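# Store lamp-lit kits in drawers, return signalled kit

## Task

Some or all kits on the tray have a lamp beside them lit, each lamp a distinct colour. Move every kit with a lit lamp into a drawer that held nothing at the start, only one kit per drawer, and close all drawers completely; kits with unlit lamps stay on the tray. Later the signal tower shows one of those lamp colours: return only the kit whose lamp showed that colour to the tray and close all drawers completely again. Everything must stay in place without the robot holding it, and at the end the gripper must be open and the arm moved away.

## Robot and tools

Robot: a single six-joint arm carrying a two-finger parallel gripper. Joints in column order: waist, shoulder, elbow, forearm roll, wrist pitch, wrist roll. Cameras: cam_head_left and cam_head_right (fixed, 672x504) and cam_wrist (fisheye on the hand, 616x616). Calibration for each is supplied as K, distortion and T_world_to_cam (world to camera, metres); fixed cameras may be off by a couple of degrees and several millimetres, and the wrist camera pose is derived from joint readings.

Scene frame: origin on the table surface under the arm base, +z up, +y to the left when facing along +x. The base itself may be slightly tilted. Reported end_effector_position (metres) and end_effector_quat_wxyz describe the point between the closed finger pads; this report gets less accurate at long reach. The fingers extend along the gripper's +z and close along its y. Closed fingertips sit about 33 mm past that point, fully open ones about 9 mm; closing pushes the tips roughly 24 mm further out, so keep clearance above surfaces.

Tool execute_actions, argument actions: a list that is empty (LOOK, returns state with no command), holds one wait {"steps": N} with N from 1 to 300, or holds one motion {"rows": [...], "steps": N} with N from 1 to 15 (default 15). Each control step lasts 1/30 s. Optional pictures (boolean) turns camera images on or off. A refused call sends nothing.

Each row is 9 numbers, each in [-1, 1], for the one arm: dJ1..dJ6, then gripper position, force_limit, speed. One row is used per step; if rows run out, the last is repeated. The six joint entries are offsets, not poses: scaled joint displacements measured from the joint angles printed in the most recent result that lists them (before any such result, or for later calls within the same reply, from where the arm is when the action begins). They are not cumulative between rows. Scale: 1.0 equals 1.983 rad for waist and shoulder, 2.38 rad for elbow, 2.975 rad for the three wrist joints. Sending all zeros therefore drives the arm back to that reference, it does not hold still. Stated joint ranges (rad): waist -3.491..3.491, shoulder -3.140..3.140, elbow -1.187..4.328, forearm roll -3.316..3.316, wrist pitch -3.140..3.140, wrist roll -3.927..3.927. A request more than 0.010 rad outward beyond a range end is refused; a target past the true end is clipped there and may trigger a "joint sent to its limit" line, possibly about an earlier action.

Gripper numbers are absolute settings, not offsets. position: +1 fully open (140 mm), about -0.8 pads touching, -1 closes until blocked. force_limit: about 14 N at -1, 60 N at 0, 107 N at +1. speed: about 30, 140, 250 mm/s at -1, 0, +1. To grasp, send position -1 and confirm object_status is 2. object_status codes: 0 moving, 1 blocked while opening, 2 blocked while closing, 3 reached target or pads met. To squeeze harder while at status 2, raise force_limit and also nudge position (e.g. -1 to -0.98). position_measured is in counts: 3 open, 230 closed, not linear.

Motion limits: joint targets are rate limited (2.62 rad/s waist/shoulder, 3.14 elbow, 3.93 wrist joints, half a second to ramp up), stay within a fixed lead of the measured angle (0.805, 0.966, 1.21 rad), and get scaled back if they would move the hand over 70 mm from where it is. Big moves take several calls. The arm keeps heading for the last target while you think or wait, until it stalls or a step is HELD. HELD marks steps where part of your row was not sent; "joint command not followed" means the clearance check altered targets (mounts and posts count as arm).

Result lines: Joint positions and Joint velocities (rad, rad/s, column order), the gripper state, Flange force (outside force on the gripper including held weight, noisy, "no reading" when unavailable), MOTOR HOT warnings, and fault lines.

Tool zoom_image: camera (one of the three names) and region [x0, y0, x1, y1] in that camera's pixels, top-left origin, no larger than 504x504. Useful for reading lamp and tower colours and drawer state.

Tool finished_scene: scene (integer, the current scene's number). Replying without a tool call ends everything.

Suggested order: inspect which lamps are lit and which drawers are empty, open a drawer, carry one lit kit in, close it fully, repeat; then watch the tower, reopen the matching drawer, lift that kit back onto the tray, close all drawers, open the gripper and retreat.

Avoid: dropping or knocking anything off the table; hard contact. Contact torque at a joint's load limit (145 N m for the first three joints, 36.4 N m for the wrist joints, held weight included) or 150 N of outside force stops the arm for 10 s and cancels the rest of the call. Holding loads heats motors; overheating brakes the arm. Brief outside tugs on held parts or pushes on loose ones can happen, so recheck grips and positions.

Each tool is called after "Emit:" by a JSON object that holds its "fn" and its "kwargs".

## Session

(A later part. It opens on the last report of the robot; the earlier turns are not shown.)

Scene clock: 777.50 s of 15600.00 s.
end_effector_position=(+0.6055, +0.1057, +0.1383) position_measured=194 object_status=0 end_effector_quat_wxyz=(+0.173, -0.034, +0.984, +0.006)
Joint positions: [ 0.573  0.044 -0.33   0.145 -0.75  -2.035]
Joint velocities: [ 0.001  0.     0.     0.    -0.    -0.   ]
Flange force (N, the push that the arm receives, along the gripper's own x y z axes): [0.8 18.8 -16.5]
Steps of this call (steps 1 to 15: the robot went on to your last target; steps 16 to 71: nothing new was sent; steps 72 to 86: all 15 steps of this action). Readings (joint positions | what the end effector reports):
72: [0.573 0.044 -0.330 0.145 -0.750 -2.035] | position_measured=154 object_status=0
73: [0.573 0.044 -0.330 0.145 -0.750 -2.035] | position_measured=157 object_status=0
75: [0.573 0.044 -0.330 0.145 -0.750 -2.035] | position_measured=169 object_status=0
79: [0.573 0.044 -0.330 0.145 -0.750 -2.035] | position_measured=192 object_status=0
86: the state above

Emit:
{"fn": "execute_actions", "kwargs": {"actions": [{"rows":[[0.0008,0,0,0,0,0,-1,0.3,-0.3],[0.0021,-0.0040,-0.0042,0.0007,0.0006,-0.0014,-1,0.3,-0.3],[0.0039,-0.0097,-0.0100,0.0017,0.0013,-0.0033,-1,0.3,-0.3],[0.0061,-0.0162,-0.0167,0.0028,0.0021,-0.0056,-1,0.3,-0.3],[0.0085,-0.0229,-0.0233,0.0039,0.0028,-0.0079,-1,0.3,-0.3],[0.0108,-0.0295,-0.0299,0.0051,0.0034,-0.0103,-1,0.3,-0.3],[0.0133,-0.0363,-0.0364,0.0063,0.0039,-0.0127,-1,0.3,-0.3],[0.0159,-0.0431,-0.0429,0.0075,0.0043,-0.0152,-1,0.3,-0.3],[0.0186,-0.0500,-0.0494,0.0087,0.0046,-0.0178,-1,0.3,-0.3],[0.0213,-0.0569,-0.0559,0.0099,0.0048,-0.0204,-1,0.3,-0.3],[0.0243,-0.0639,-0.0623,0.0112,0.0050,-0.0230,-1,0.3,-0.3],[0.0272,-0.0710,-0.0686,0.0124,0.0050,-0.0258,-1,0.3,-0.3],[0.0303,-0.0781,-0.0750,0.0137,0.0050,-0.0286,-1,0.3,-0.3],[0.0335,-0.0853,-0.0813,0.015,0.0049,-0.0314,-1,0.3,-0.3]],"steps":15}], "pictures": false}}

Emit:
{"fn": "execute_actions", "kwargs": {"actions": [{"steps":8}]}}

Scene clock: 790.50 s of 15600.00 s.
end_effector_position=(+0.5499, +0.1022, +0.1383) position_measured=194 object_status=2 end_effector_quat_wxyz=(+0.173, -0.035, +0.984, +0.007)
Joint positions: [ 0.626 -0.094 -0.49   0.181 -0.736 -2.11 ]
Joint velocities: [ 0.169 -0.397 -0.431  0.106  0.003 -0.229]
Flange force (N, the push that the arm receives, along the gripper's own x y z axes): [-7.9 -4.1 -10.1]
Steps of this call (steps 1 to 15: the robot went on to your last target; steps 16 to 90: nothing new was sent; then 9.50 s passed at rest; steps 91 to 105: all 15 steps of this action). Readings (joint positions | what the end effector reports):
91: [0.573 0.044 -0.330 0.145 -0.750 -2.035] | position_measured=194 object_status=2
92: [0.573 0.044 -0.330 0.145 -0.750 -2.035] | position_measured=194 object_status=2
94: [0.576 0.036 -0.340 0.147 -0.748 -2.039] | position_measured=194 object_status=2
98: [0.590 -0.003 -0.386 0.157 -0.742 -2.060] | position_measured=194 object_status=2
105: the state above

Scene clock: 790.77 s of 15600.00 s.
end_effector_position=(+0.5378, +0.1015, +0.1383) position_measured=194 object_status=2 end_effector_quat_wxyz=(+0.173, -0.035, +0.984, +0.007)
Joint positions: [ 0.639 -0.125 -0.523  0.19  -0.735 -2.129]
Joint velocities: [ 0.002 -0.002 -0.002  0.001  0.    -0.001]
Flange force (N, the push that the arm receives, along the gripper's own x y z axes): [-5.9 -10.5 -8.2]
Steps of this call (steps 1 to 8: the robot went on to your last target). Readings (joint positions | what the end effector reports):
1: [0.631 -0.106 -0.503 0.185 -0.736 -2.118] | position_measured=194 object_status=2
2: [0.635 -0.116 -0.513 0.187 -0.736 -2.123] | position_measured=194 object_status=2
4: [0.639 -0.124 -0.522 0.189 -0.736 -2.128] | position_measured=194 object_status=2
8: the state above
camera_calibration (this result's frames):
cam_wrist: T_world_to_cam=[[-0.150623, 0.986351, -0.0665105, 0.00172818], [0.773954, 0.159511, 0.612823, -0.509387], [0.615068, 0.040829, -0.787416, -0.0324347], [0, 0, 0, 1]] pos_world=[0.414452, 0.0808726, 0.286739]

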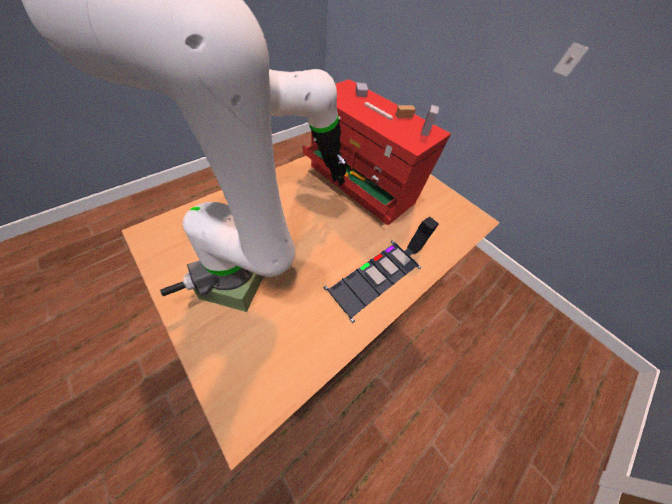

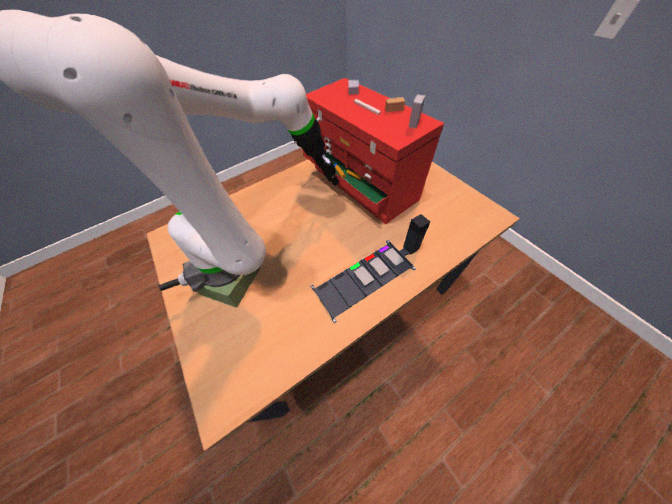

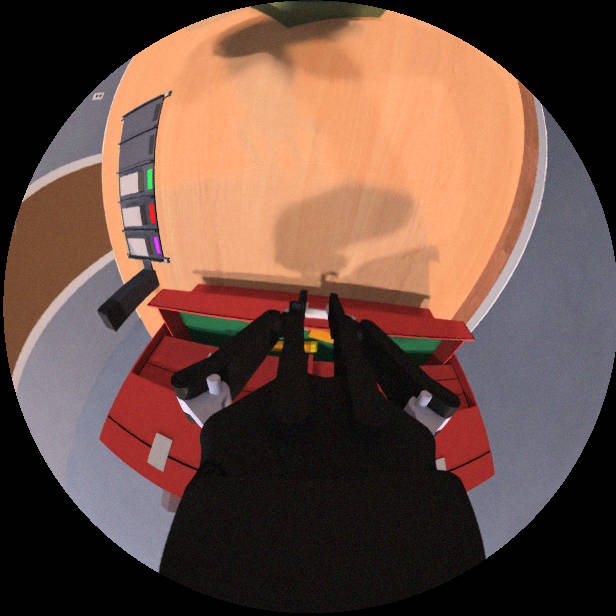

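Emit:
{"fn": "execute_actions", "kwargs": {"actions": [{"rows":[[-0.0032,0.0072,0.0063,-0.0013,0.0001,0.0028,-1,0.3,-0.3],[-0.0063,0.0143,0.0127,-0.0026,0.0001,0.0056,-1,0.3,-0.3],[-0.0092,0.0214,0.019,-0.0038,0.0001,0.0084,-1,0.3,-0.3],[-0.0122,0.0284,0.0254,-0.0051,-0.0001,0.011,-1,0.3,-0.3],[-0.0149,0.0353,0.0319,-0.0063,-0.0003,0.0136,-1,0.3,-0.3],[-0.0176,0.0422,0.0384,-0.0075,-0.0006,0.0162,-1,0.3,-0.3],[-0.0202,0.049,0.0449,-0.0087,-0.001,0.0187,-1,0.3,-0.3],[-0.0227,0.0558,0.0514,-0.0099,-0.0015,0.0211,-1,0.3,-0.3],[-0.025,0.0624,0.058,-0.0111,-0.0021,0.0235,-1,0.3,-0.3],[-0.0274,0.0691,0.0646,-0.0122,-0.0028,0.0258,-1,0.3,-0.3],[-0.0296,0.0756,0.0713,-0.0133,-0.0036,0.0281,-1,0.3,-0.3],[-0.0306,0.0785,0.0742,-0.0138,-0.004,0.029,-1,0.3,-0.3],[-0.0314,0.0813,0.0771,-0.0143,-0.0043,0.03,-1,0.3,-0.3],[-0.0321,0.0833,0.0792,-0.0147,-0.0046,0.0307,-1,0.3,-0.3],[-0.0327,0.0853,0.0813,-0.015,-0.0049,0.0314,-1,0.3,-0.3]],"steps":15}], "pictures": false}}

Emit:
{"fn": "execute_actions", "kwargs": {"actions": [{"steps":8}], "pictures": false}}

Emit:
{"fn": "execute_actions", "kwargs": {"actions": [{"rows":[[-0.0006,0.0018,0.0019,-0.0003,-0.0003,0.0006,-1,0.3,-0.3]],"steps":9}], "pictures": false}}

Scene clock: 802.37 s of 15600.00 s.
end_effector_position=(+0.5989, +0.1060, +0.1382) position_measured=194 object_status=2 end_effector_quat_wxyz=(+0.173, -0.035, +0.984, +0.007)
Joint positions: [ 0.579  0.028 -0.349  0.149 -0.747 -2.043]
Joint velocities: [-0.08   0.236  0.289 -0.06  -0.044  0.122]
Flange force (N, the push that the arm receives, along the gripper's own x y z axes): [-10.0 1.3 -10.3]
Steps of this call (steps 1 to 30: the robot went on to your last target; steps 31 to 90: nothing new was sent; then 8.10 s passed at rest; steps 91 to 105: all 15 steps of this action). Readings (joint positions | what the end effector reports):
91: [0.639 -0.125 -0.523 0.190 -0.735 -2.129] | position_measured=194 object_status=2
92: [0.638 -0.122 -0.520 0.190 -0.735 -2.127] | position_measured=194 object_status=2
94: [0.631 -0.105 -0.502 0.185 -0.735 -2.117] | position_measured=194 object_status=2
98: [0.610 -0.057 -0.449 0.171 -0.736 -2.089] | position_measured=194 object_status=2
105: the state above

Scene clock: 802.63 s of 15600.00 s.
end_effector_position=(+0.6053, +0.1066, +0.1382) position_measured=194 object_status=2 end_effector_quat_wxyz=(+0.173, -0.035, +0.984, +0.007)
Joint positions: [ 0.574  0.044 -0.33   0.145 -0.75  -2.035]
Joint velocities: [ 0.     0.001  0.002 -0.001 -0.    -0.   ]
Flange force (N, the push that the arm receives, along the gripper's own x y z axes): [-1.8 -2.8 -18.3]
Steps of this call (steps 1 to 8: the robot went on to your last target). Readings (joint positions | what the end effector reports):
1: [0.577 0.035 -0.340 0.147 -0.748 -2.040] | position_measured=194 object_status=2
2: [0.576 0.040 -0.334 0.146 -0.749 -2.037] | position_measured=194 object_status=2
4: [0.574 0.043 -0.331 0.145 -0.750 -2.036] | position_measured=194 object_status=2
8: the state above

Scene clock: 802.93 s of 15600.00 s.
end_effector_position=(+0.6067, +0.1067, +0.1382) position_measured=194 object_status=2 end_effector_quat_wxyz=(+0.173, -0.035, +0.984, +0.007)
Joint positions: [ 0.573  0.047 -0.325  0.144 -0.751 -2.033]
Joint velocities: [-0.001  0.001  0.001 -0.001  0.     0.001]
Flange force (N, the push that the arm receives, along the gripper's own x y z axes): [4.9 -1.6 -29.2]
Steps of this call (steps 1 to 9: all 9 steps of this action). Readings (joint positions | what the end effector reports):
1: [0.574 0.044 -0.329 0.145 -0.750 -2.035] | position_measured=194 object_status=2
2: [0.574 0.045 -0.328 0.145 -0.751 -2.035] | position_measured=194 object_status=2
4: [0.573 0.047 -0.326 0.144 -0.751 -2.034] | position_measured=194 object_status=2
8: [0.573 0.047 -0.325 0.144 -0.751 -2.033] | position_measured=194 object_status=2
9: the state above

Emit:
{"fn": "execute_actions", "kwargs": {"actions": [{"rows":[[0,0,0,0,0,0,-0.2,0,0],[0,0,0,0,0,0,-0.2,0,0],[0,0,0,0,0,0,-0.2,0,0],[0,0,0,0,0,0,-0.2,0,0],[0,0,0,0,0,0,-0.2,0,0],[0.0135,-0.0388,-0.039,0.007,0.004,-0.0137,-0.2,0,0]],"steps":15}], "pictures": false}}

Scene clock: 806.73 s of 15600.00 s.
end_effector_position=(+0.5754, +0.1037, +0.1380) position_measured=154 object_status=3 end_effector_quat_wxyz=(+0.173, -0.035, +0.984, +0.006)
Joint positions: [ 0.6   -0.029 -0.418  0.165 -0.739 -2.074]
Joint velocities: [ 0.001 -0.004 -0.005  0.001  0.001 -0.004]
Flange force (N, the push that the arm receives, along the gripper's own x y z axes): [0.5 0.5 -6.3]
Steps of this call (steps 1 to 15: the robot went on to your last target; steps 16 to 90: nothing new was sent; then 0.30 s passed at rest; steps 91 to 105: all 15 steps of this action). Readings (joint positions | what the end effector reports):
91: [0.573 0.047 -0.325 0.144 -0.751 -2.033] | position_measured=194 object_status=0
92: [0.573 0.048 -0.325 0.144 -0.751 -2.033] | position_measured=194 object_status=0
94: [0.573 0.048 -0.325 0.144 -0.751 -2.033] | position_measured=175 object_status=0
98: [0.577 0.035 -0.340 0.149 -0.748 -2.040] | position_measured=154 object_status=0
105: the state above

Emit:
{"fn": "execute_actions", "kwargs": {"actions": [{"rows":[[-0.0005,0.0385,-0.0253,0.0111,0.0456,-0.0146,-0.2,0,0],[-0.0005,0.0385,-0.0253,0.0111,0.0456,-0.0146,-0.2,0,0],[-0.0005,0.0385,-0.0253,0.0111,0.0456,-0.0146,-0.2,0,0],[-0.0005,0.0385,-0.0253,0.0111,0.0456,-0.0146,-0.2,0,0],[-0.0005,0.0385,-0.0253,0.0111,0.0456,-0.0146,-0.2,0,0],[-0.0005,0.0385,-0.0253,0.0111,0.0456,-0.0146,-0.2,0,0],[-0.0005,0.0385,-0.0253,0.0111,0.0456,-0.0146,-0.2,0,0],[-0.0005,0.0385,-0.0253,0.0111,0.0456,-0.0146,-0.2,0,0],[-0.004,0.049,-0.014,0.0087,0.044,-0.01,-0.2,0,0],[-0.008,0.059,-0.0025,0.0062,0.042,-0.006,-0.2,0,0],[-0.0115,0.0697,0.0089,0.0038,0.0403,-0.0013,-0.2,0,0]],"steps":15}], "pictures": false}}

Emit:
{"fn": "execute_actions", "kwargs": {"actions": [{"steps":6}]}}

Emit:
{"fn": "zoom_image", "kwargs": {"camera": "cam_wrist", "region": [240, 250, 400, 390]}}

Scene clock: 832.73 s of 15600.00 s.
end_effector_position=(+0.6035, +0.1066, +0.0870) position_measured=154 object_status=3 end_effector_quat_wxyz=(+0.174, -0.034, +0.984, +0.006)
Joint positions: [ 0.579  0.103 -0.405  0.179 -0.618 -2.082]
Joint velocities: [-0.063  0.176  0.236 -0.062 -0.046  0.112]
Flange force (N, the push that the arm receives, along the gripper's own x y z axes): [-19.7 -0.2 6.5]
Steps of this call (steps 1 to 15: the robot went on to your last target; steps 16 to 90: nothing new was sent; then 22.50 s passed at rest; steps 91 to 105: all 15 steps of this action). Readings (joint positions | what the end effector reports):
91: [0.600 -0.030 -0.418 0.165 -0.739 -2.074] | position_measured=154 object_status=3
92: [0.600 -0.027 -0.420 0.167 -0.734 -2.076] | position_measured=154 object_status=3
94: [0.600 -0.007 -0.436 0.175 -0.698 -2.087] | position_measured=154 object_status=3
98: [0.599 0.044 -0.476 0.196 -0.610 -2.116] | position_measured=154 object_status=3
105: the state above

Scene clock: 832.93 s of 15600.00 s.
end_effector_position=(+0.6061, +0.1067, +0.0869) position_measured=154 object_status=3 end_effector_quat_wxyz=(+0.174, -0.034, +0.984, +0.006)
Joint positions: [ 0.577  0.109 -0.397  0.176 -0.619 -2.078]
Joint velocities: [-0.001  0.002  0.002 -0.001 -0.001  0.001]
Flange force (N, the push that the arm receives, along the gripper's own x y z axes): [-3.1 0.7 -2.5]
Steps of this call (steps 1 to 6: the robot went on to your last target). Readings (joint positions | what the end effector reports):
1: [0.578 0.107 -0.399 0.177 -0.619 -2.079] | position_measured=154 object_status=3
2: [0.577 0.108 -0.398 0.177 -0.619 -2.078] | position_measured=154 object_status=3
4: [0.577 0.109 -0.397 0.176 -0.619 -2.078] | position_measured=154 object_status=3
6: the state above
camera_calibration (this result's frames):
cam_wrist: T_world_to_cam=[[-0.147088, 0.986832, -0.0672956, 0.00133182], [0.773788, 0.15718, 0.613633, -0.531342], [0.61613, 0.0381856, -0.786718, -0.115485], [0, 0, 0, 1]] pos_world=[0.482496, 0.0866117, 0.235285]

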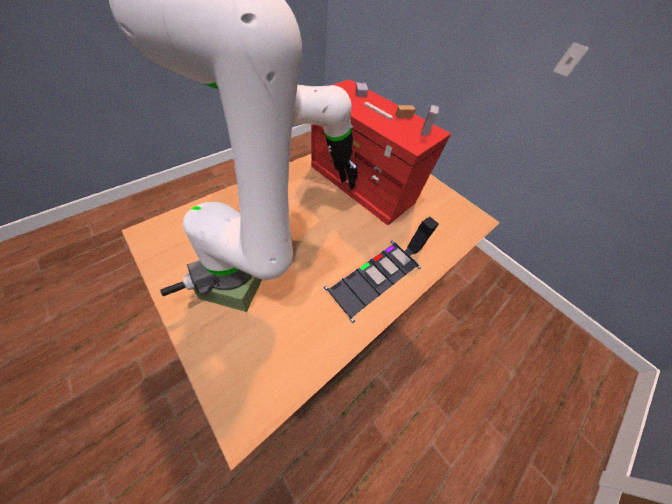

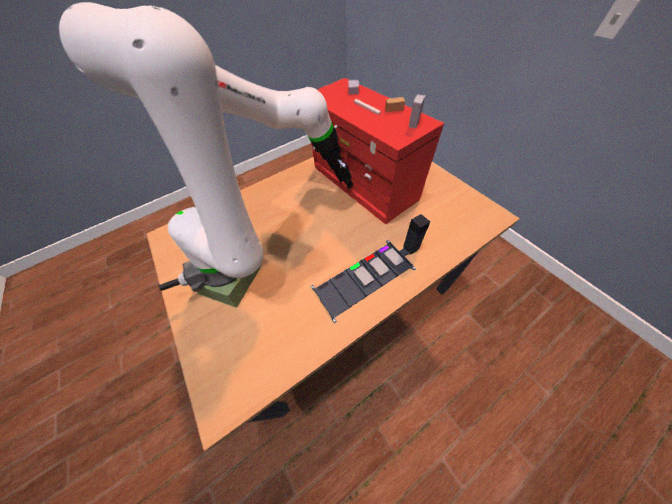

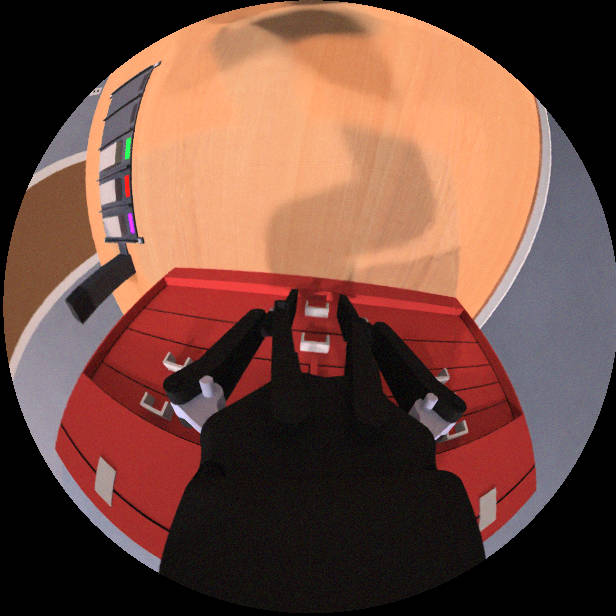

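Region (240, 250, 400, 390) of cam_wrist's 616x616 image, scaled by 3.150, with more detail than that image has; it fills the top 441 rows of this view, and the rest is white.

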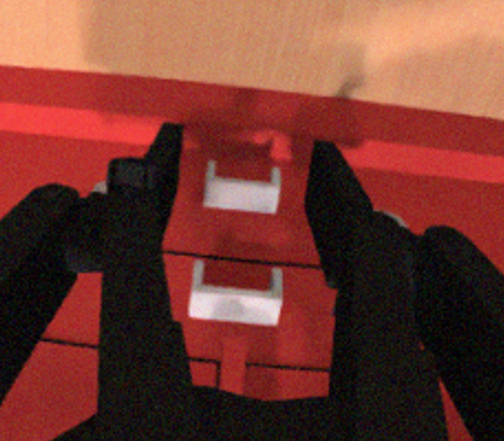

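Emit:
{"fn": "execute_actions", "kwargs": {"actions": [{"rows":[[0.0001,0.0019,-0.0016,0.0006,0.0025,-0.0008,-0.2,0.3,-0.3],[0.0001,0.0019,-0.0016,0.0006,0.0025,-0.0008,-0.2,0.3,-0.3],[0.0001,0.0019,-0.0016,0.0006,0.0025,-0.0008,-1,0.3,-0.3]],"steps":15}], "pictures": false}}

Scene clock: 837.60 s of 15600.00 s.
end_effector_position=(+0.6060, +0.1067, +0.0841) position_measured=194 object_status=0 end_effector_quat_wxyz=(+0.174, -0.034, +0.984, +0.006)
Joint positions: [ 0.577  0.113 -0.4    0.178 -0.612 -2.08 ]
Joint velocities: [ 0.     0.    -0.001 -0.001  0.    -0.   ]
Flange force (N, the push that the arm receives, along the gripper's own x y z axes): [-3.2 -6.7 -15.1]
Steps of this call (steps 1 to 15: the robot went on to your last target; steps 16 to 90: nothing new was sent; then 1.17 s passed at rest; steps 91 to 105: all 15 steps of this action). Readings (joint positions | what the end effector reports):
91: [0.577 0.109 -0.397 0.176 -0.619 -2.078] | position_measured=154 object_status=3
92: [0.577 0.110 -0.397 0.176 -0.617 -2.078] | position_measured=154 object_status=3
94: [0.577 0.112 -0.399 0.177 -0.613 -2.080] | position_measured=157 object_status=0
98: [0.577 0.113 -0.400 0.178 -0.612 -2.080] | position_measured=180 object_status=0
105: the state above

Emit:
{"fn": "execute_actions", "kwargs": {"actions": [{"rows":[[0.001,-0.0038,-0.0043,0.0009,0.0008,-0.0016,-1,0.3,-0.3],[0.0028,-0.0092,-0.0104,0.0022,0.0018,-0.0039,-1,0.3,-0.3],[0.0049,-0.0154,-0.0173,0.0036,0.0030,-0.0065,-1,0.3,-0.3],[0.0072,-0.0217,-0.0241,0.0051,0.0040,-0.0093,-1,0.3,-0.3],[0.0095,-0.0280,-0.0310,0.0066,0.0050,-0.0120,-1,0.3,-0.3],[0.0119,-0.0344,-0.0378,0.0081,0.0059,-0.0149,-1,0.3,-0.3],[0.0144,-0.0409,-0.0446,0.0097,0.0067,-0.0178,-1,0.3,-0.3],[0.017,-0.0474,-0.0513,0.0112,0.0074,-0.0207,-1,0.3,-0.3],[0.0196,-0.0540,-0.0581,0.0128,0.0080,-0.0237,-1,0.3,-0.3],[0.0224,-0.0607,-0.0648,0.0144,0.0086,-0.0268,-1,0.3,-0.3],[0.0252,-0.0674,-0.0715,0.0160,0.0091,-0.0299,-1,0.3,-0.3],[0.0281,-0.0742,-0.0782,0.0177,0.0095,-0.0331,-1,0.3,-0.3],[0.0311,-0.0811,-0.0848,0.0193,0.0098,-0.0363,-1,0.3,-0.3]],"steps":15}], "pictures": false}}

Emit:
{"fn": "execute_actions", "kwargs": {"actions": [{"steps":6}], "pictures": false}}

Emit:
{"fn": "execute_actions", "kwargs": {"actions": [{"rows":[[0.0019,-0.0043,-0.0041,0.0010,0.0002,-0.0020,-1,0.3,-0.3],[0.0046,-0.0104,-0.0099,0.0025,0.0003,-0.0050,-1,0.3,-0.3],[0.0078,-0.0175,-0.0165,0.0042,0.0004,-0.0083,-1,0.3,-0.3],[0.0111,-0.0246,-0.0231,0.0059,0.0005,-0.0118,-1,0.3,-0.3],[0.0145,-0.0317,-0.0296,0.0076,0.0004,-0.0153,-1,0.3,-0.3],[0.0179,-0.0389,-0.0361,0.0094,0.0003,-0.0188,-1,0.3,-0.3],[0.0215,-0.0462,-0.0426,0.0111,0.0001,-0.0224,-1,0.3,-0.3],[0.0251,-0.0536,-0.0491,0.0129,-0.0002,-0.0261,-1,0.3,-0.3],[0.0288,-0.0610,-0.0555,0.0147,-0.0006,-0.0298,-1,0.3,-0.3],[0.0326,-0.0685,-0.0619,0.0165,-0.0010,-0.0336,-1,0.3,-0.3],[0.0364,-0.0761,-0.0683,0.0184,-0.0016,-0.0374,-1,0.3,-0.3],[0.0404,-0.0837,-0.0747,0.0202,-0.0022,-0.0413,-1,0.3,-0.3],[0.0424,-0.0875,-0.0778,0.0211,-0.0025,-0.0433,-1,0.3,-0.3]],"steps":15}], "pictures": false}}

Emit:
{"fn": "execute_actions", "kwargs": {"actions": [{"steps":6}]}}

Scene clock: 860.47 s of 15600.00 s.
end_effector_position=(+0.5453, +0.1016, +0.0841) position_measured=194 object_status=2 end_effector_quat_wxyz=(+0.174, -0.033, +0.984, +0.006)
Joint positions: [ 0.631 -0.031 -0.582  0.229 -0.585 -2.176]
Joint velocities: [ 0.134 -0.317 -0.374  0.114  0.031 -0.217]
Flange force (N, the push that the arm receives, along the gripper's own x y z axes): [4.3 0.6 -13.7]
Steps of this call (steps 1 to 15: the robot went on to your last target; steps 16 to 90: nothing new was sent; then 19.37 s passed at rest; steps 91 to 105: all 15 steps of this action). Readings (joint positions | what the end effector reports):
91: [0.577 0.113 -0.401 0.178 -0.612 -2.080] | position_measured=194 object_status=2
92: [0.578 0.111 -0.404 0.178 -0.611 -2.082] | position_measured=194 object_status=2
94: [0.582 0.098 -0.420 0.183 -0.607 -2.090] | position_measured=194 object_status=2
98: [0.596 0.057 -0.473 0.198 -0.597 -2.116] | position_measured=194 object_status=2
105: the state above

Scene clock: 860.67 s of 15600.00 s.
end_effector_position=(+0.5384, +0.1012, +0.0842) position_measured=194 object_status=2 end_effector_quat_wxyz=(+0.174, -0.033, +0.984, +0.006)
Joint positions: [ 0.639 -0.048 -0.602  0.236 -0.583 -2.188]
Joint velocities: [ 0.    -0.004 -0.003  0.     0.    -0.003]
Flange force (N, the push that the arm receives, along the gripper's own x y z axes): [-8.0 -4.6 -5.4]
Steps of this call (steps 1 to 6: the robot went on to your last target). Readings (joint positions | what the end effector reports):
1: [0.635 -0.040 -0.592 0.233 -0.584 -2.182] | position_measured=194 object_status=2
2: [0.637 -0.045 -0.599 0.234 -0.583 -2.186] | position_measured=194 object_status=2
4: [0.638 -0.047 -0.602 0.235 -0.583 -2.188] | position_measured=194 object_status=2
6: the state above

Scene clock: 861.17 s of 15600.00 s.
end_effector_position=(+0.4786, +0.0969, +0.0842) position_measured=194 object_status=2 end_effector_quat_wxyz=(+0.174, -0.034, +0.984, +0.006)
Joint positions: [ 0.715 -0.206 -0.771  0.293 -0.589 -2.305]
Joint velocities: [ 0.158 -0.308 -0.311  0.11  -0.03  -0.233]
Flange force (N, the push that the arm receives, along the gripper's own x y z axes): [7.9 -17.2 -13.5]
Steps of this call (steps 1 to 15: all 15 steps of this action). Readings (joint positions | what the end effector reports):
1: [0.639 -0.048 -0.602 0.236 -0.583 -2.188] | position_measured=194 object_status=2
2: [0.640 -0.051 -0.605 0.237 -0.583 -2.190] | position_measured=194 object_status=2
4: [0.646 -0.064 -0.621 0.242 -0.582 -2.200] | position_measured=194 object_status=2
8: [0.667 -0.110 -0.672 0.258 -0.582 -2.233] | position_measured=194 object_status=2
15: the state above

Scene clock: 861.37 s of 15600.00 s.
end_effector_position=(+0.4731, +0.0963, +0.0840) position_measured=194 object_status=2 end_effector_quat_wxyz=(+0.174, -0.034, +0.984, +0.006)
Joint positions: [ 0.723 -0.221 -0.787  0.298 -0.59  -2.317]
Joint velocities: [ 0.002 -0.003 -0.003  0.001 -0.002 -0.002]
Flange force (N, the push that the arm receives, along the gripper's own x y z axes): [-9.2 -13.6 -10.6]
Steps of this call (steps 1 to 6: the robot went on to your last target). Readings (joint positions | what the end effector reports):
1: [0.719 -0.214 -0.780 0.296 -0.589 -2.311] | position_measured=194 object_status=2
2: [0.721 -0.219 -0.785 0.297 -0.590 -2.315] | position_measured=194 object_status=2
4: [0.723 -0.221 -0.787 0.298 -0.590 -2.317] | position_measured=194 object_status=2
6: the state above
camera_calibration (this result's frames):
cam_wrist: T_world_to_cam=[[-0.147064, 0.986865, -0.0668562, -0.0082079], [0.77388, 0.156893, 0.613591, -0.425011], [0.616021, 0.0384985, -0.786788, -0.035372], [0, 0, 0, 1]] pos_world=[0.349491, 0.0761432, 0.232404]

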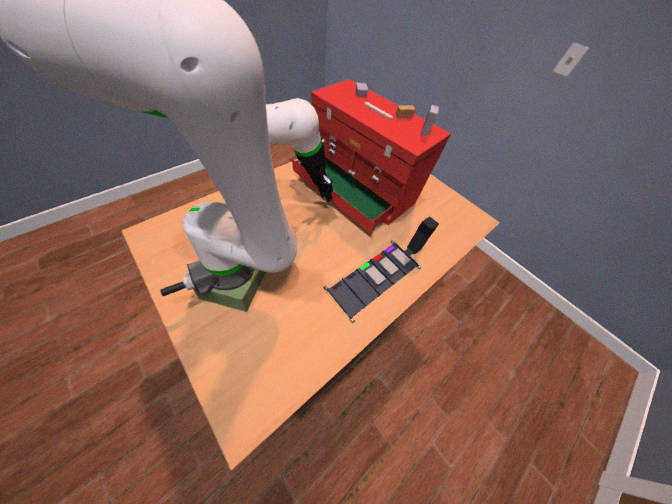

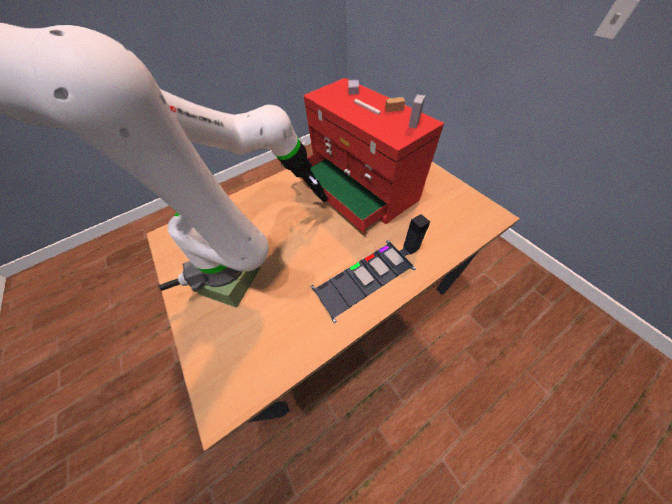

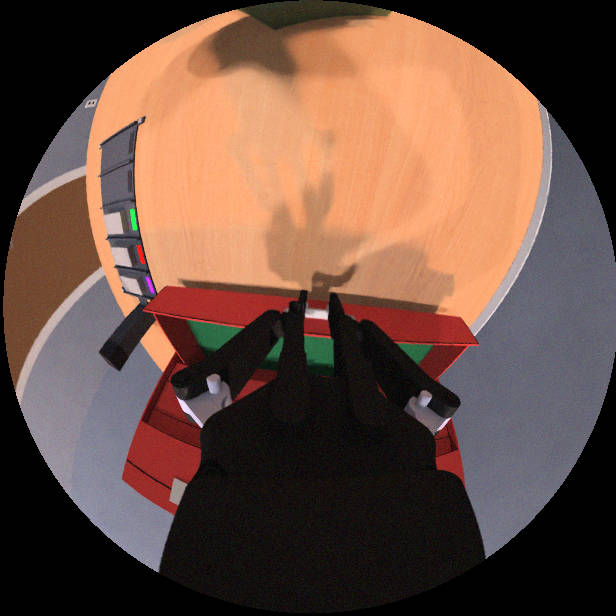

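Emit:
{"fn": "execute_actions", "kwargs": {"actions": [{"rows":[[0,0,0,0,0,0,-0.22,0,0],[0,0,0,0,0,0,-0.22,0,0],[0,0,0,0,0,0,-0.22,0,0],[0,0,0,0,0,0,-0.22,0,0],[0.003,-0.006,-0.005,0.001,0,-0.003,-0.22,0,0],[0.003,-0.006,-0.005,0.001,0,-0.003,-0.22,0,0],[0.006,-0.052,0.032,-0.0185,-0.058,0.022,-0.22,0,0]],"steps":15}], "pictures": false}}

Scene clock: 866.37 s of 15600.00 s.
end_effector_position=(+0.4682, +0.0959, +0.1375) position_measured=157 object_status=3 end_effector_quat_wxyz=(+0.175, -0.035, +0.984, +0.008)
Joint positions: [ 0.734 -0.322 -0.714  0.245 -0.757 -2.254]
Joint velocities: [ 0.008 -0.111  0.141 -0.084 -0.247  0.109]
Flange force (N, the push that the arm receives, along the gripper's own x y z axes): [-3.2 -2.4 -26.0]
Steps of this call (steps 1 to 30: the robot went on to your last target; steps 31 to 90: nothing new was sent; then 1.50 s passed at rest; steps 91 to 105: all 15 steps of this action). Readings (joint positions | what the end effector reports):
91: [0.723 -0.221 -0.787 0.298 -0.590 -2.317] | position_measured=194 object_status=0
92: [0.723 -0.221 -0.787 0.298 -0.590 -2.317] | position_measured=194 object_status=0
94: [0.723 -0.221 -0.787 0.298 -0.590 -2.317] | position_measured=175 object_status=0
98: [0.728 -0.236 -0.795 0.299 -0.596 -2.322] | position_measured=157 object_status=0
105: the state above

Emit:
{"fn": "execute_actions", "kwargs": {"actions": [{"rows":[[-0.02,-0.03,0.04,-0.015,-0.055,0,-0.22,0,0],[-0.02,-0.03,0.04,-0.015,-0.055,0,-0.22,0,0],[-0.02,-0.03,0.04,-0.015,-0.055,0,-0.22,0,0],[-0.02,-0.03,0.04,-0.015,-0.055,0,-0.22,0,0],[-0.02,-0.03,0.04,-0.015,-0.055,0,-0.22,0,0],[-0.02,-0.03,0.04,-0.015,-0.055,0,-0.22,0,0],[-0.5361,0.233,0.2349,-0.1234,-0.154,-0.1388,-0.22,0,0]],"steps":15}], "pictures": false}}

Emit:
{"fn": "execute_actions", "kwargs": {"actions": [{"steps":45}], "pictures": false}}

Scene clock: 881.27 s of 15600.00 s.
end_effector_position=(+0.4812, +0.0134, +0.1919) position_measured=157 object_status=3 end_effector_quat_wxyz=(+0.138, +0.170, +0.976, +0.004)
Joint positions: [ 0.501 -0.283 -0.502  0.12  -0.988 -2.342]
Joint velocities: [-0.958  0.578  0.456 -0.312 -0.296 -0.426]
Flange force (N, the push that the arm receives, along the gripper's own x y z axes): [-9.2 9.5 8.5]
Steps of this call (steps 1 to 15: the robot went on to your last target; steps 16 to 90: nothing new was sent; then 11.40 s passed at rest; steps 91 to 105: all 15 steps of this action). Readings (joint positions | what the end effector reports):
91: [0.735 -0.325 -0.711 0.243 -0.763 -2.251] | position_measured=157 object_status=3
92: [0.734 -0.326 -0.708 0.242 -0.768 -2.251] | position_measured=157 object_status=3
94: [0.725 -0.339 -0.687 0.232 -0.804 -2.252] | position_measured=157 object_status=3
98: [0.693 -0.375 -0.620 0.201 -0.909 -2.255] | position_measured=157 object_status=3
105: the state above

Scene clock: 882.77 s of 15600.00 s.
end_effector_position=(+0.4048, -0.2898, +0.1508) position_measured=157 object_status=3 end_effector_quat_wxyz=(+0.002, +0.717, +0.697, +0.000)
Joint positions: [-0.329  0.14  -0.155 -0.122 -1.215 -2.667]
Joint velocities: [ 0.     0.    -0.002  0.002 -0.001 -0.   ]
Flange force (N, the push that the arm receives, along the gripper's own x y z axes): [1.2 1.3 -3.3]
Steps of this call (steps 1 to 45: the robot went on to your last target). Readings (joint positions | what the end effector reports):
1: [0.469 -0.264 -0.487 0.110 -0.997 -2.356] | position_measured=157 object_status=3
2: [0.436 -0.247 -0.473 0.100 -1.007 -2.370] | position_measured=157 object_status=3
4: [0.373 -0.215 -0.446 0.081 -1.024 -2.395] | position_measured=157 object_status=3
8: [0.247 -0.151 -0.394 0.045 -1.059 -2.444] | position_measured=157 object_status=3
45: the state above
The arm was judged still, so your last target was given up. Only a new action makes it travel on or press farther. Fingers that are still opening or closing keep moving.

To Gr10.

Emit:
{"fn": "execute_actions", "kwargs": {"actions": [{"rows":[[0.006,0.028,-0.0242,-0.0024,0.0366,0.0015,-0.22,0,0]],"steps":14}]}}

Emit:
{"fn": "zoom_image", "kwargs": {"camera": "cam_wrist", "region": [220, 220, 420, 390]}}

Scene clock: 885.90 s of 15600.00 s.
end_effector_position=(+0.4056, -0.2896, +0.1006) position_measured=157 object_status=3 end_effector_quat_wxyz=(-0.000, +0.717, +0.697, +0.000)
Joint positions: [-0.317  0.196 -0.212 -0.129 -1.106 -2.663]
Joint velocities: [ 0.003  0.001 -0.002 -0.002 -0.     0.   ]
Flange force (N, the push that the arm receives, along the gripper's own x y z axes): [0.4 1.3 -3.4]
Steps of this call (steps 1 to 80: nothing new was sent; steps 81 to 94: all 14 steps of this action). Readings (joint positions | what the end effector reports):
81: [-0.329 0.140 -0.155 -0.122 -1.215 -2.667] | position_measured=157 object_status=3
82: [-0.329 0.143 -0.157 -0.122 -1.210 -2.667] | position_measured=157 object_status=3
84: [-0.325 0.161 -0.176 -0.124 -1.174 -2.666] | position_measured=157 object_status=3
88: [-0.317 0.195 -0.211 -0.129 -1.108 -2.663] | position_measured=157 object_status=3
94: the state above
camera_calibration (this result's frames):
cam_wrist: T_world_to_cam=[[0.996816, 0.0708496, -0.0365746, -0.368417], [0.078689, -0.948147, 0.307936, -0.329704], [-0.012861, -0.309834, -0.950704, 0.204803], [0, 0, 0, 1]] pos_world=[0.395822, -0.22305, 0.28276]

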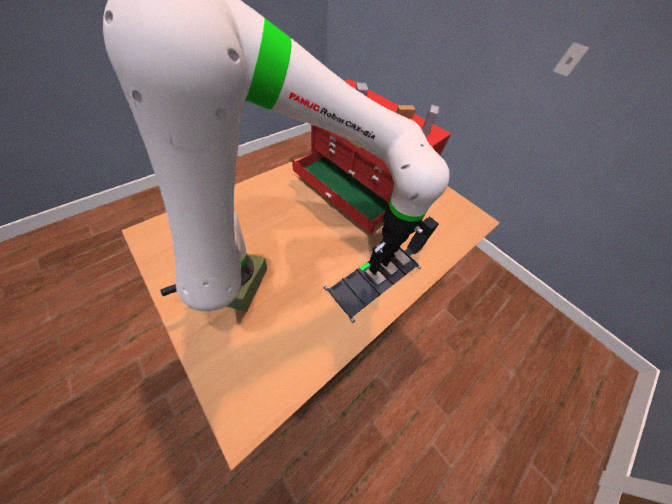

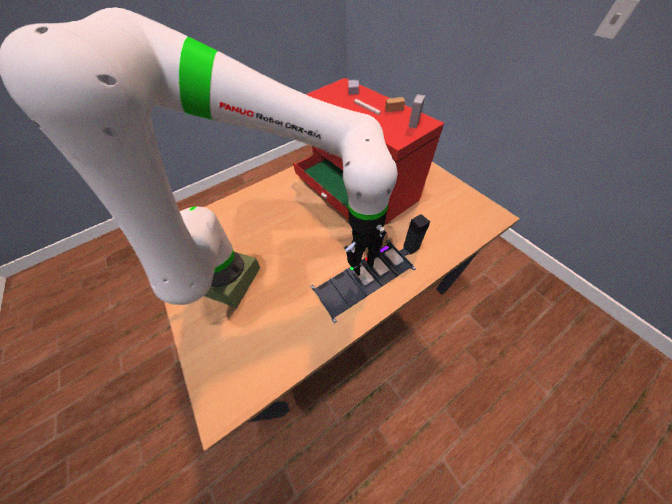

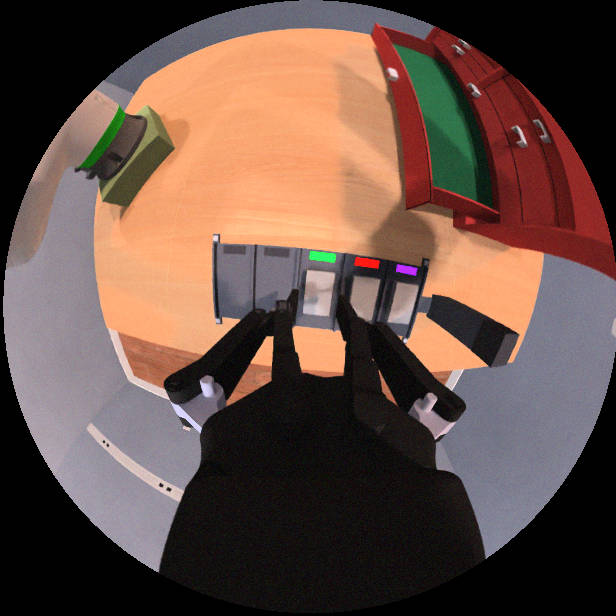

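Region (220, 220, 420, 390) of cam_wrist's 616x616 image, scaled by 2.520, with more detail than that image has; it fills the top 428 rows of this view, and the rest is white.

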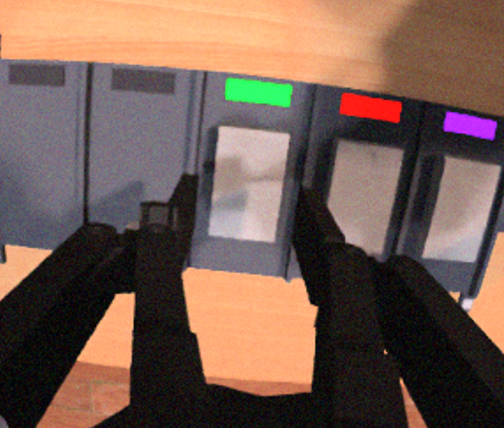

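Emit:
{"fn": "execute_actions", "kwargs": {"actions": [{"rows":[[0.0035,0.0182,-0.0125,-0.0015,0.0222,0.001,-0.22,0.3,-0.5],[0.0035,0.0182,-0.0125,-0.0015,0.0222,0.001,-0.22,0.3,-0.5],[0.0035,0.0182,-0.0125,-0.0015,0.0222,0.001,-0.22,0.3,-0.5],[0.0045,0.0238,-0.016,-0.002,0.0286,0.0013,-0.22,0.3,-0.5],[0.0052,0.028,-0.0183,-0.0024,0.0333,0.0015,-0.22,0.3,-0.5],[0.006,0.032,-0.0205,-0.0027,0.0378,0.0017,-0.22,0.3,-0.5],[0.0065,0.035,-0.0222,-0.003,0.0411,0.0019,-0.22,0.3,-0.5],[0.007,0.038,-0.0237,-0.0032,0.0444,0.002,-0.22,0.3,-0.5]],"steps":15}], "pictures": false}}

Emit:
{"fn": "execute_actions", "kwargs": {"actions": [{"rows":[[0,0,0,0,0,0,-1,0.3,-0.5]],"steps":15}], "pictures": false}}

Scene clock: 894.67 s of 15600.00 s.
end_effector_position=(+0.4055, -0.2895, +0.0427) position_measured=157 object_status=3 end_effector_quat_wxyz=(-0.000, +0.717, +0.697, +0.000)
Joint positions: [-0.303  0.271 -0.269 -0.138 -0.974 -2.657]
Joint velocities: [-0.     0.003  0.    -0.002  0.004  0.   ]
Flange force (N, the push that the arm receives, along the gripper's own x y z axes): [-0.8 3.6 -2.4]
Steps of this call (steps 1 to 15: the robot went on to your last target; steps 16 to 90: nothing new was sent; then 5.27 s passed at rest; steps 91 to 105: all 15 steps of this action). Readings (joint positions | what the end effector reports):
91: [-0.317 0.196 -0.212 -0.129 -1.106 -2.663] | position_measured=157 object_status=3
92: [-0.316 0.199 -0.215 -0.129 -1.101 -2.662] | position_measured=157 object_status=3
94: [-0.313 0.216 -0.229 -0.132 -1.068 -2.661] | position_measured=157 object_status=3
98: [-0.306 0.252 -0.256 -0.136 -1.006 -2.658] | position_measured=157 object_status=3
105: the state above

Scene clock: 895.17 s of 15600.00 s.
end_effector_position=(+0.4055, -0.2895, +0.0427) position_measured=176 object_status=2 end_effector_quat_wxyz=(-0.000, +0.717, +0.697, +0.000)
Joint positions: [-0.303  0.271 -0.269 -0.138 -0.974 -2.657]
Joint velocities: [ 0.002 -0.     0.     0.001 -0.     0.   ]
Flange force (N, the push that the arm receives, along the gripper's own x y z axes): [5.7 -2.4 -30.6]
Steps of this call (steps 1 to 15: all 15 steps of this action). Readings (joint positions | what the end effector reports):
1: [-0.303 0.271 -0.269 -0.138 -0.974 -2.657] | position_measured=157 object_status=0
2: [-0.303 0.271 -0.269 -0.138 -0.974 -2.657] | position_measured=160 object_status=0
4: [-0.303 0.271 -0.269 -0.138 -0.974 -2.657] | position_measured=169 object_status=0
8: [-0.303 0.271 -0.269 -0.138 -0.974 -2.657] | position_measured=176 object_status=0
15: the state above

Emit:
{"fn": "execute_actions", "kwargs": {"actions": [{"rows":[[-0.002,-0.01,0.0055,0.001,-0.011,-0.0005,-1,0.3,-0.5],[-0.0035,-0.0198,0.0112,0.0017,-0.0222,-0.001,-1,0.3,-0.5],[-0.0035,-0.0198,0.0112,0.0017,-0.0222,-0.001,-1,0.3,-0.5],[-0.007,-0.038,0.0237,0.0032,-0.0444,-0.002,-1,0.3,-0.5],[-0.007,-0.038,0.0237,0.0032,-0.0444,-0.002,-1,0.3,-0.5],[-0.0156,-0.0751,0.0592,0.006,-0.0961,-0.0037,-1,0.3,-0.5]],"steps":15}], "pictures": false}}

Scene clock: 900.30 s of 15600.00 s.
end_effector_position=(+0.4043, -0.2896, +0.1701) position_measured=176 object_status=2 end_effector_quat_wxyz=(+0.002, +0.717, +0.697, +0.000)
Joint positions: [-0.334  0.123 -0.128 -0.121 -1.259 -2.668]
Joint velocities: [-0.005 -0.018  0.02   0.001 -0.045 -0.001]
Flange force (N, the push that the arm receives, along the gripper's own x y z axes): [5.0 -5.8 -21.0]
Steps of this call (steps 1 to 15: the robot went on to your last target; steps 16 to 90: nothing new was sent; then 1.63 s passed at rest; steps 91 to 105: all 15 steps of this action). Readings (joint positions | what the end effector reports):
91: [-0.303 0.271 -0.268 -0.138 -0.975 -2.657] | position_measured=176 object_status=2
92: [-0.304 0.268 -0.267 -0.138 -0.980 -2.657] | position_measured=176 object_status=2
94: [-0.307 0.249 -0.254 -0.135 -1.011 -2.658] | position_measured=176 object_status=2
98: [-0.318 0.194 -0.206 -0.129 -1.114 -2.662] | position_measured=176 object_status=2
105: the state above

Emit:
{"fn": "execute_actions", "kwargs": {"actions": [{"rows":[[0.3188,0.03,0.0394,0.0195,0.0065,0.3426,-1,0.3,-0.5]],"steps":15}], "pictures": false}}

Emit:
{"fn": "execute_actions", "kwargs": {"actions": [{"steps":25}]}}

Scene clock: 912.00 s of 15600.00 s.
end_effector_position=(+0.4966, -0.1717, +0.1602) position_measured=176 object_status=2 end_effector_quat_wxyz=(-0.001, +0.387, +0.922, -0.003)
Joint positions: [-0.03   0.151 -0.083 -0.093 -1.25  -2.177]
Joint velocities: [0.75  0.072 0.11  0.068 0.026 1.203]
Flange force (N, the push that the arm receives, along the gripper's own x y z axes): [-2.0 3.6 -3.3]
Steps of this call (steps 1 to 15: the robot went on to your last target; steps 16 to 90: nothing new was sent; then 8.20 s passed at rest; steps 91 to 105: all 15 steps of this action). Readings (joint positions | what the end effector reports):
91: [-0.334 0.122 -0.128 -0.121 -1.260 -2.668] | position_measured=176 object_status=2
92: [-0.331 0.122 -0.127 -0.120 -1.260 -2.663] | position_measured=176 object_status=2
94: [-0.309 0.124 -0.124 -0.118 -1.260 -2.627] | position_measured=176 object_status=2
98: [-0.210 0.134 -0.109 -0.109 -1.256 -2.468] | position_measured=176 object_status=2
105: the state above

Scene clock: 912.83 s of 15600.00 s.
end_effector_position=(+0.5551, -0.0120, +0.1507) position_measured=176 object_status=2 end_effector_quat_wxyz=(-0.000, -0.035, +0.999, +0.000)
Joint positions: [ 0.298  0.182 -0.035 -0.063 -1.239 -1.648]
Joint velocities: [ 0.001 -0.     0.001 -0.001  0.001  0.   ]
Flange force (N, the push that the arm receives, along the gripper's own x y z axes): [-0.5 1.4 -2.1]
Steps of this call (steps 1 to 25: the robot went on to your last target). Readings (joint positions | what the end effector reports):
1: [-0.004 0.153 -0.079 -0.090 -1.249 -2.136] | position_measured=176 object_status=2
2: [0.021 0.156 -0.075 -0.088 -1.249 -2.095] | position_measured=176 object_status=2
4: [0.071 0.161 -0.068 -0.083 -1.247 -2.014] | position_measured=176 object_status=2
8: [0.171 0.170 -0.053 -0.074 -1.244 -1.853] | position_measured=176 object_status=2
25: the state above
camera_calibration (this result's frames):
cam_wrist: T_world_to_cam=[[-0.166333, 0.985408, -0.0361157, 0.121315], [0.936084, 0.169309, 0.308353, -0.556263], [0.309968, 0.0174821, -0.950586, 0.16509], [0, 0, 0, 1]] pos_world=[0.489715, -0.0282507, 0.332839]

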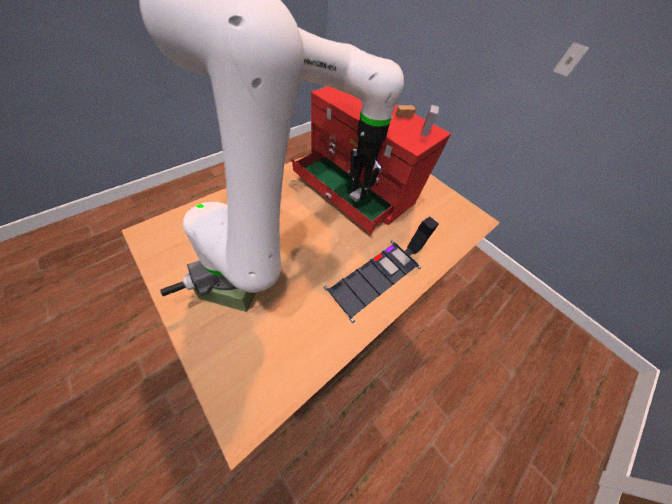

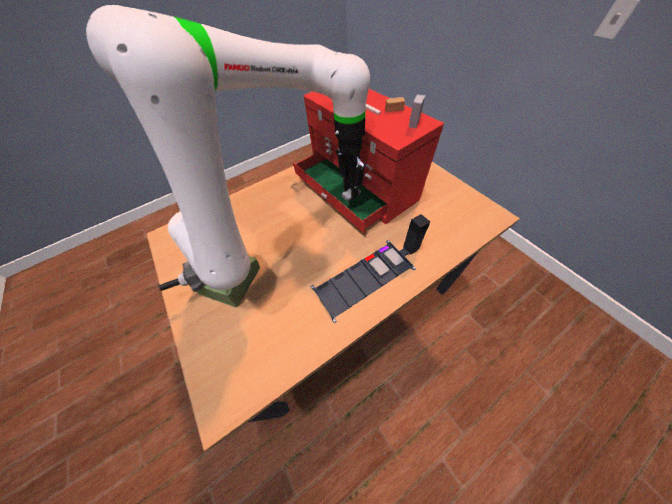

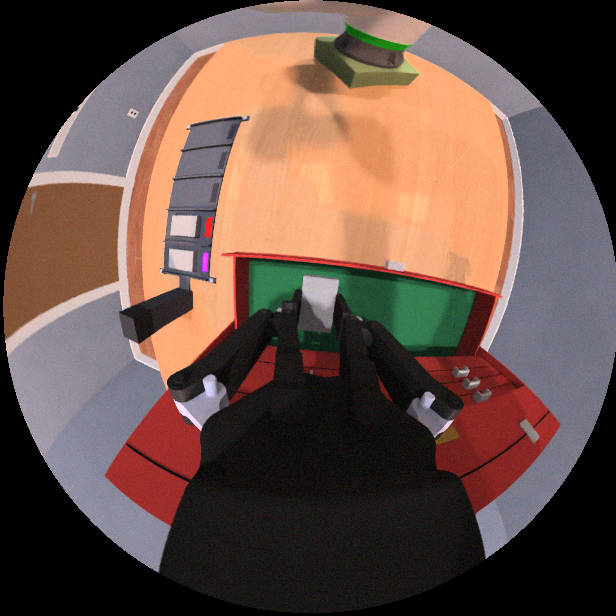

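Emit:
{"fn": "execute_actions", "kwargs": {"actions": [{"rows":[[0.0018,0.014,-0.017,-0.0004,0.023,0.0003,-1,0.3,-0.5],[0.0018,0.014,-0.017,-0.0004,0.023,0.0003,-1,0.3,-0.5],[0.0018,0.014,-0.017,-0.0004,0.023,0.0003,-1,0.3,-0.5],[0.0025,0.019,-0.022,-0.0006,0.0305,0.0004,-1,0.3,-0.5],[0.003,0.023,-0.026,-0.0007,0.0365,0.0005,-1,0.3,-0.5],[0.0034,0.027,-0.03,-0.0008,0.042,0.0005,-1,0.3,-0.5],[0.0037,0.0297,-0.0327,-0.0009,0.046,0.0006,-1,0.3,-0.5]],"steps":15}], "pictures": false}}

Emit:
{"fn": "execute_actions", "kwargs": {"actions": [{"rows":[[0.0002,0.0017,-0.0014,0,0.0022,0,-1,0.3,-0.5]],"steps":8}], "pictures": false}}

Scene clock: 919.00 s of 15600.00 s.
end_effector_position=(+0.5548, -0.0121, +0.0889) position_measured=176 object_status=2 end_effector_quat_wxyz=(-0.000, -0.035, +0.999, +0.000)
Joint positions: [ 0.306  0.241 -0.112 -0.065 -1.103 -1.647]
Joint velocities: [ 0.001  0.002 -0.003 -0.003  0.002 -0.001]
Flange force (N, the push that the arm receives, along the gripper's own x y z axes): [-0.6 1.8 -1.8]
Steps of this call (steps 1 to 15: the robot went on to your last target; steps 16 to 90: nothing new was sent; then 2.67 s passed at rest; steps 91 to 105: all 15 steps of this action). Readings (joint positions | what the end effector reports):
91: [0.298 0.182 -0.035 -0.063 -1.239 -1.648] | position_measured=176 object_status=2
92: [0.299 0.184 -0.037 -0.063 -1.234 -1.648] | position_measured=176 object_status=2
94: [0.300 0.198 -0.056 -0.063 -1.201 -1.648] | position_measured=176 object_status=2
98: [0.304 0.228 -0.096 -0.065 -1.132 -1.647] | position_measured=176 object_status=2
105: the state above

Scene clock: 919.27 s of 15600.00 s.
end_effector_position=(+0.5548, -0.0121, +0.0859) position_measured=176 object_status=2 end_effector_quat_wxyz=(-0.000, -0.035, +0.999, +0.000)
Joint positions: [ 0.306  0.244 -0.116 -0.065 -1.096 -1.647]
Joint velocities: [-0.     0.001 -0.    -0.001  0.002 -0.   ]
Flange force (N, the push that the arm receives, along the gripper's own x y z axes): [-0.2 1.1 -0.8]
Steps of this call (steps 1 to 8: all 8 steps of this action). Readings (joint positions | what the end effector reports):
1: [0.306 0.241 -0.112 -0.065 -1.102 -1.647] | position_measured=176 object_status=2
2: [0.306 0.242 -0.113 -0.065 -1.100 -1.647] | position_measured=176 object_status=2
4: [0.306 0.244 -0.115 -0.065 -1.097 -1.647] | position_measured=176 object_status=2
8: the state above

Emit:
{"fn": "execute_actions", "kwargs": {"actions": [{"rows":[[0.0002,0.0017,-0.0014,0,0.0022,0,-1,0.3,-0.5]],"steps":8}], "pictures": false}}

Emit:
{"fn": "execute_actions", "kwargs": {"actions": [{"rows":[[0.0001,0.0011,-0.0009,0,0.0015,0,-1,0.3,-0.5]],"steps":8}], "pictures": false}}

Scene clock: 922.90 s of 15600.00 s.
end_effector_position=(+0.5547, -0.0122, +0.0829) position_measured=176 object_status=2 end_effector_quat_wxyz=(-0.000, -0.035, +0.999, -0.000)
Joint positions: [ 0.306  0.248 -0.119 -0.065 -1.09  -1.647]
Joint velocities: [-0.002  0.001 -0.002  0.001  0.002  0.   ]
Flange force (N, the push that the arm receives, along the gripper's own x y z axes): [-0.8 1.2 -1.6]
Steps of this call (steps 1 to 15: the robot went on to your last target; steps 16 to 90: nothing new was sent; then 0.37 s passed at rest; steps 91 to 98: all 8 steps of this action). Readings (joint positions | what the end effector reports):
91: [0.306 0.245 -0.116 -0.065 -1.096 -1.647] | position_measured=176 object_status=2
92: [0.306 0.246 -0.117 -0.065 -1.094 -1.647] | position_measured=176 object_status=2
94: [0.306 0.247 -0.118 -0.065 -1.091 -1.647] | position_measured=176 object_status=2
98: the state above

Scene clock: 923.17 s of 15600.00 s.
end_effector_position=(+0.5547, -0.0123, +0.0810) position_measured=176 object_status=2 end_effector_quat_wxyz=(-0.000, -0.035, +0.999, -0.000)
Joint positions: [ 0.307  0.25  -0.121 -0.065 -1.085 -1.647]
Joint velocities: [ 0.003  0.    -0.001  0.001  0.001 -0.   ]
Flange force (N, the push that the arm receives, along the gripper's own x y z axes): [-1.0 1.2 -1.1]
Steps of this call (steps 1 to 8: all 8 steps of this action). Readings (joint positions | what the end effector reports):
1: [0.306 0.248 -0.119 -0.065 -1.089 -1.647] | position_measured=176 object_status=2
2: [0.306 0.249 -0.120 -0.065 -1.088 -1.647] | position_measured=176 object_status=2
4: [0.307 0.250 -0.121 -0.065 -1.086 -1.647] | position_measured=176 object_status=2
8: the state above

Emit:
{"fn": "execute_actions", "kwargs": {"actions": [{"rows":[[0.0001,0.0011,-0.0009,0,0.0015,0,-1,0.3,-0.5]],"steps":8}], "pictures": false}}

Emit:
{"fn": "execute_actions", "kwargs": {"actions": [{"rows":[[0.0001,0.0011,-0.0009,0,0.0015,0,-1,0.3,-0.5]],"steps":8}], "pictures": false}}

Scene clock: 926.87 s of 15600.00 s.
end_effector_position=(+0.5547, -0.0123, +0.0791) position_measured=176 object_status=2 end_effector_quat_wxyz=(-0.000, -0.035, +0.999, -0.000)
Joint positions: [ 0.307  0.252 -0.123 -0.065 -1.081 -1.647]
Joint velocities: [-0.     0.    -0.001 -0.003  0.001  0.   ]
Flange force (N, the push that the arm receives, along the gripper's own x y z axes): [-0.7 1.2 -1.3]
Steps of this call (steps 1 to 15: the robot went on to your last target; steps 16 to 90: nothing new was sent; then 0.43 s passed at rest; steps 91 to 98: all 8 steps of this action). Readings (joint positions | what the end effector reports):
91: [0.307 0.250 -0.121 -0.065 -1.085 -1.647] | position_measured=176 object_status=2
92: [0.307 0.251 -0.122 -0.065 -1.083 -1.647] | position_measured=176 object_status=2
94: [0.307 0.252 -0.123 -0.065 -1.081 -1.647] | position_measured=176 object_status=2
98: the state above

Scene clock: 927.13 s of 15600.00 s.
end_effector_position=(+0.5547, -0.0124, +0.0772) position_measured=176 object_status=2 end_effector_quat_wxyz=(+0.000, -0.035, +0.999, -0.000)
Joint positions: [ 0.307  0.254 -0.125 -0.065 -1.076 -1.647]
Joint velocities: [ 0.001  0.001 -0.    -0.001  0.001  0.   ]
Flange force (N, the push that the arm receives, along the gripper's own x y z axes): [1.7 2.3 -8.6]
Steps of this call (steps 1 to 8: all 8 steps of this action). Readings (joint positions | what the end effector reports):
1: [0.307 0.252 -0.123 -0.065 -1.081 -1.647] | position_measured=176 object_status=2
2: [0.307 0.253 -0.124 -0.065 -1.079 -1.647] | position_measured=176 object_status=2
4: [0.307 0.254 -0.125 -0.065 -1.077 -1.647] | position_measured=176 object_status=2
8: the state above


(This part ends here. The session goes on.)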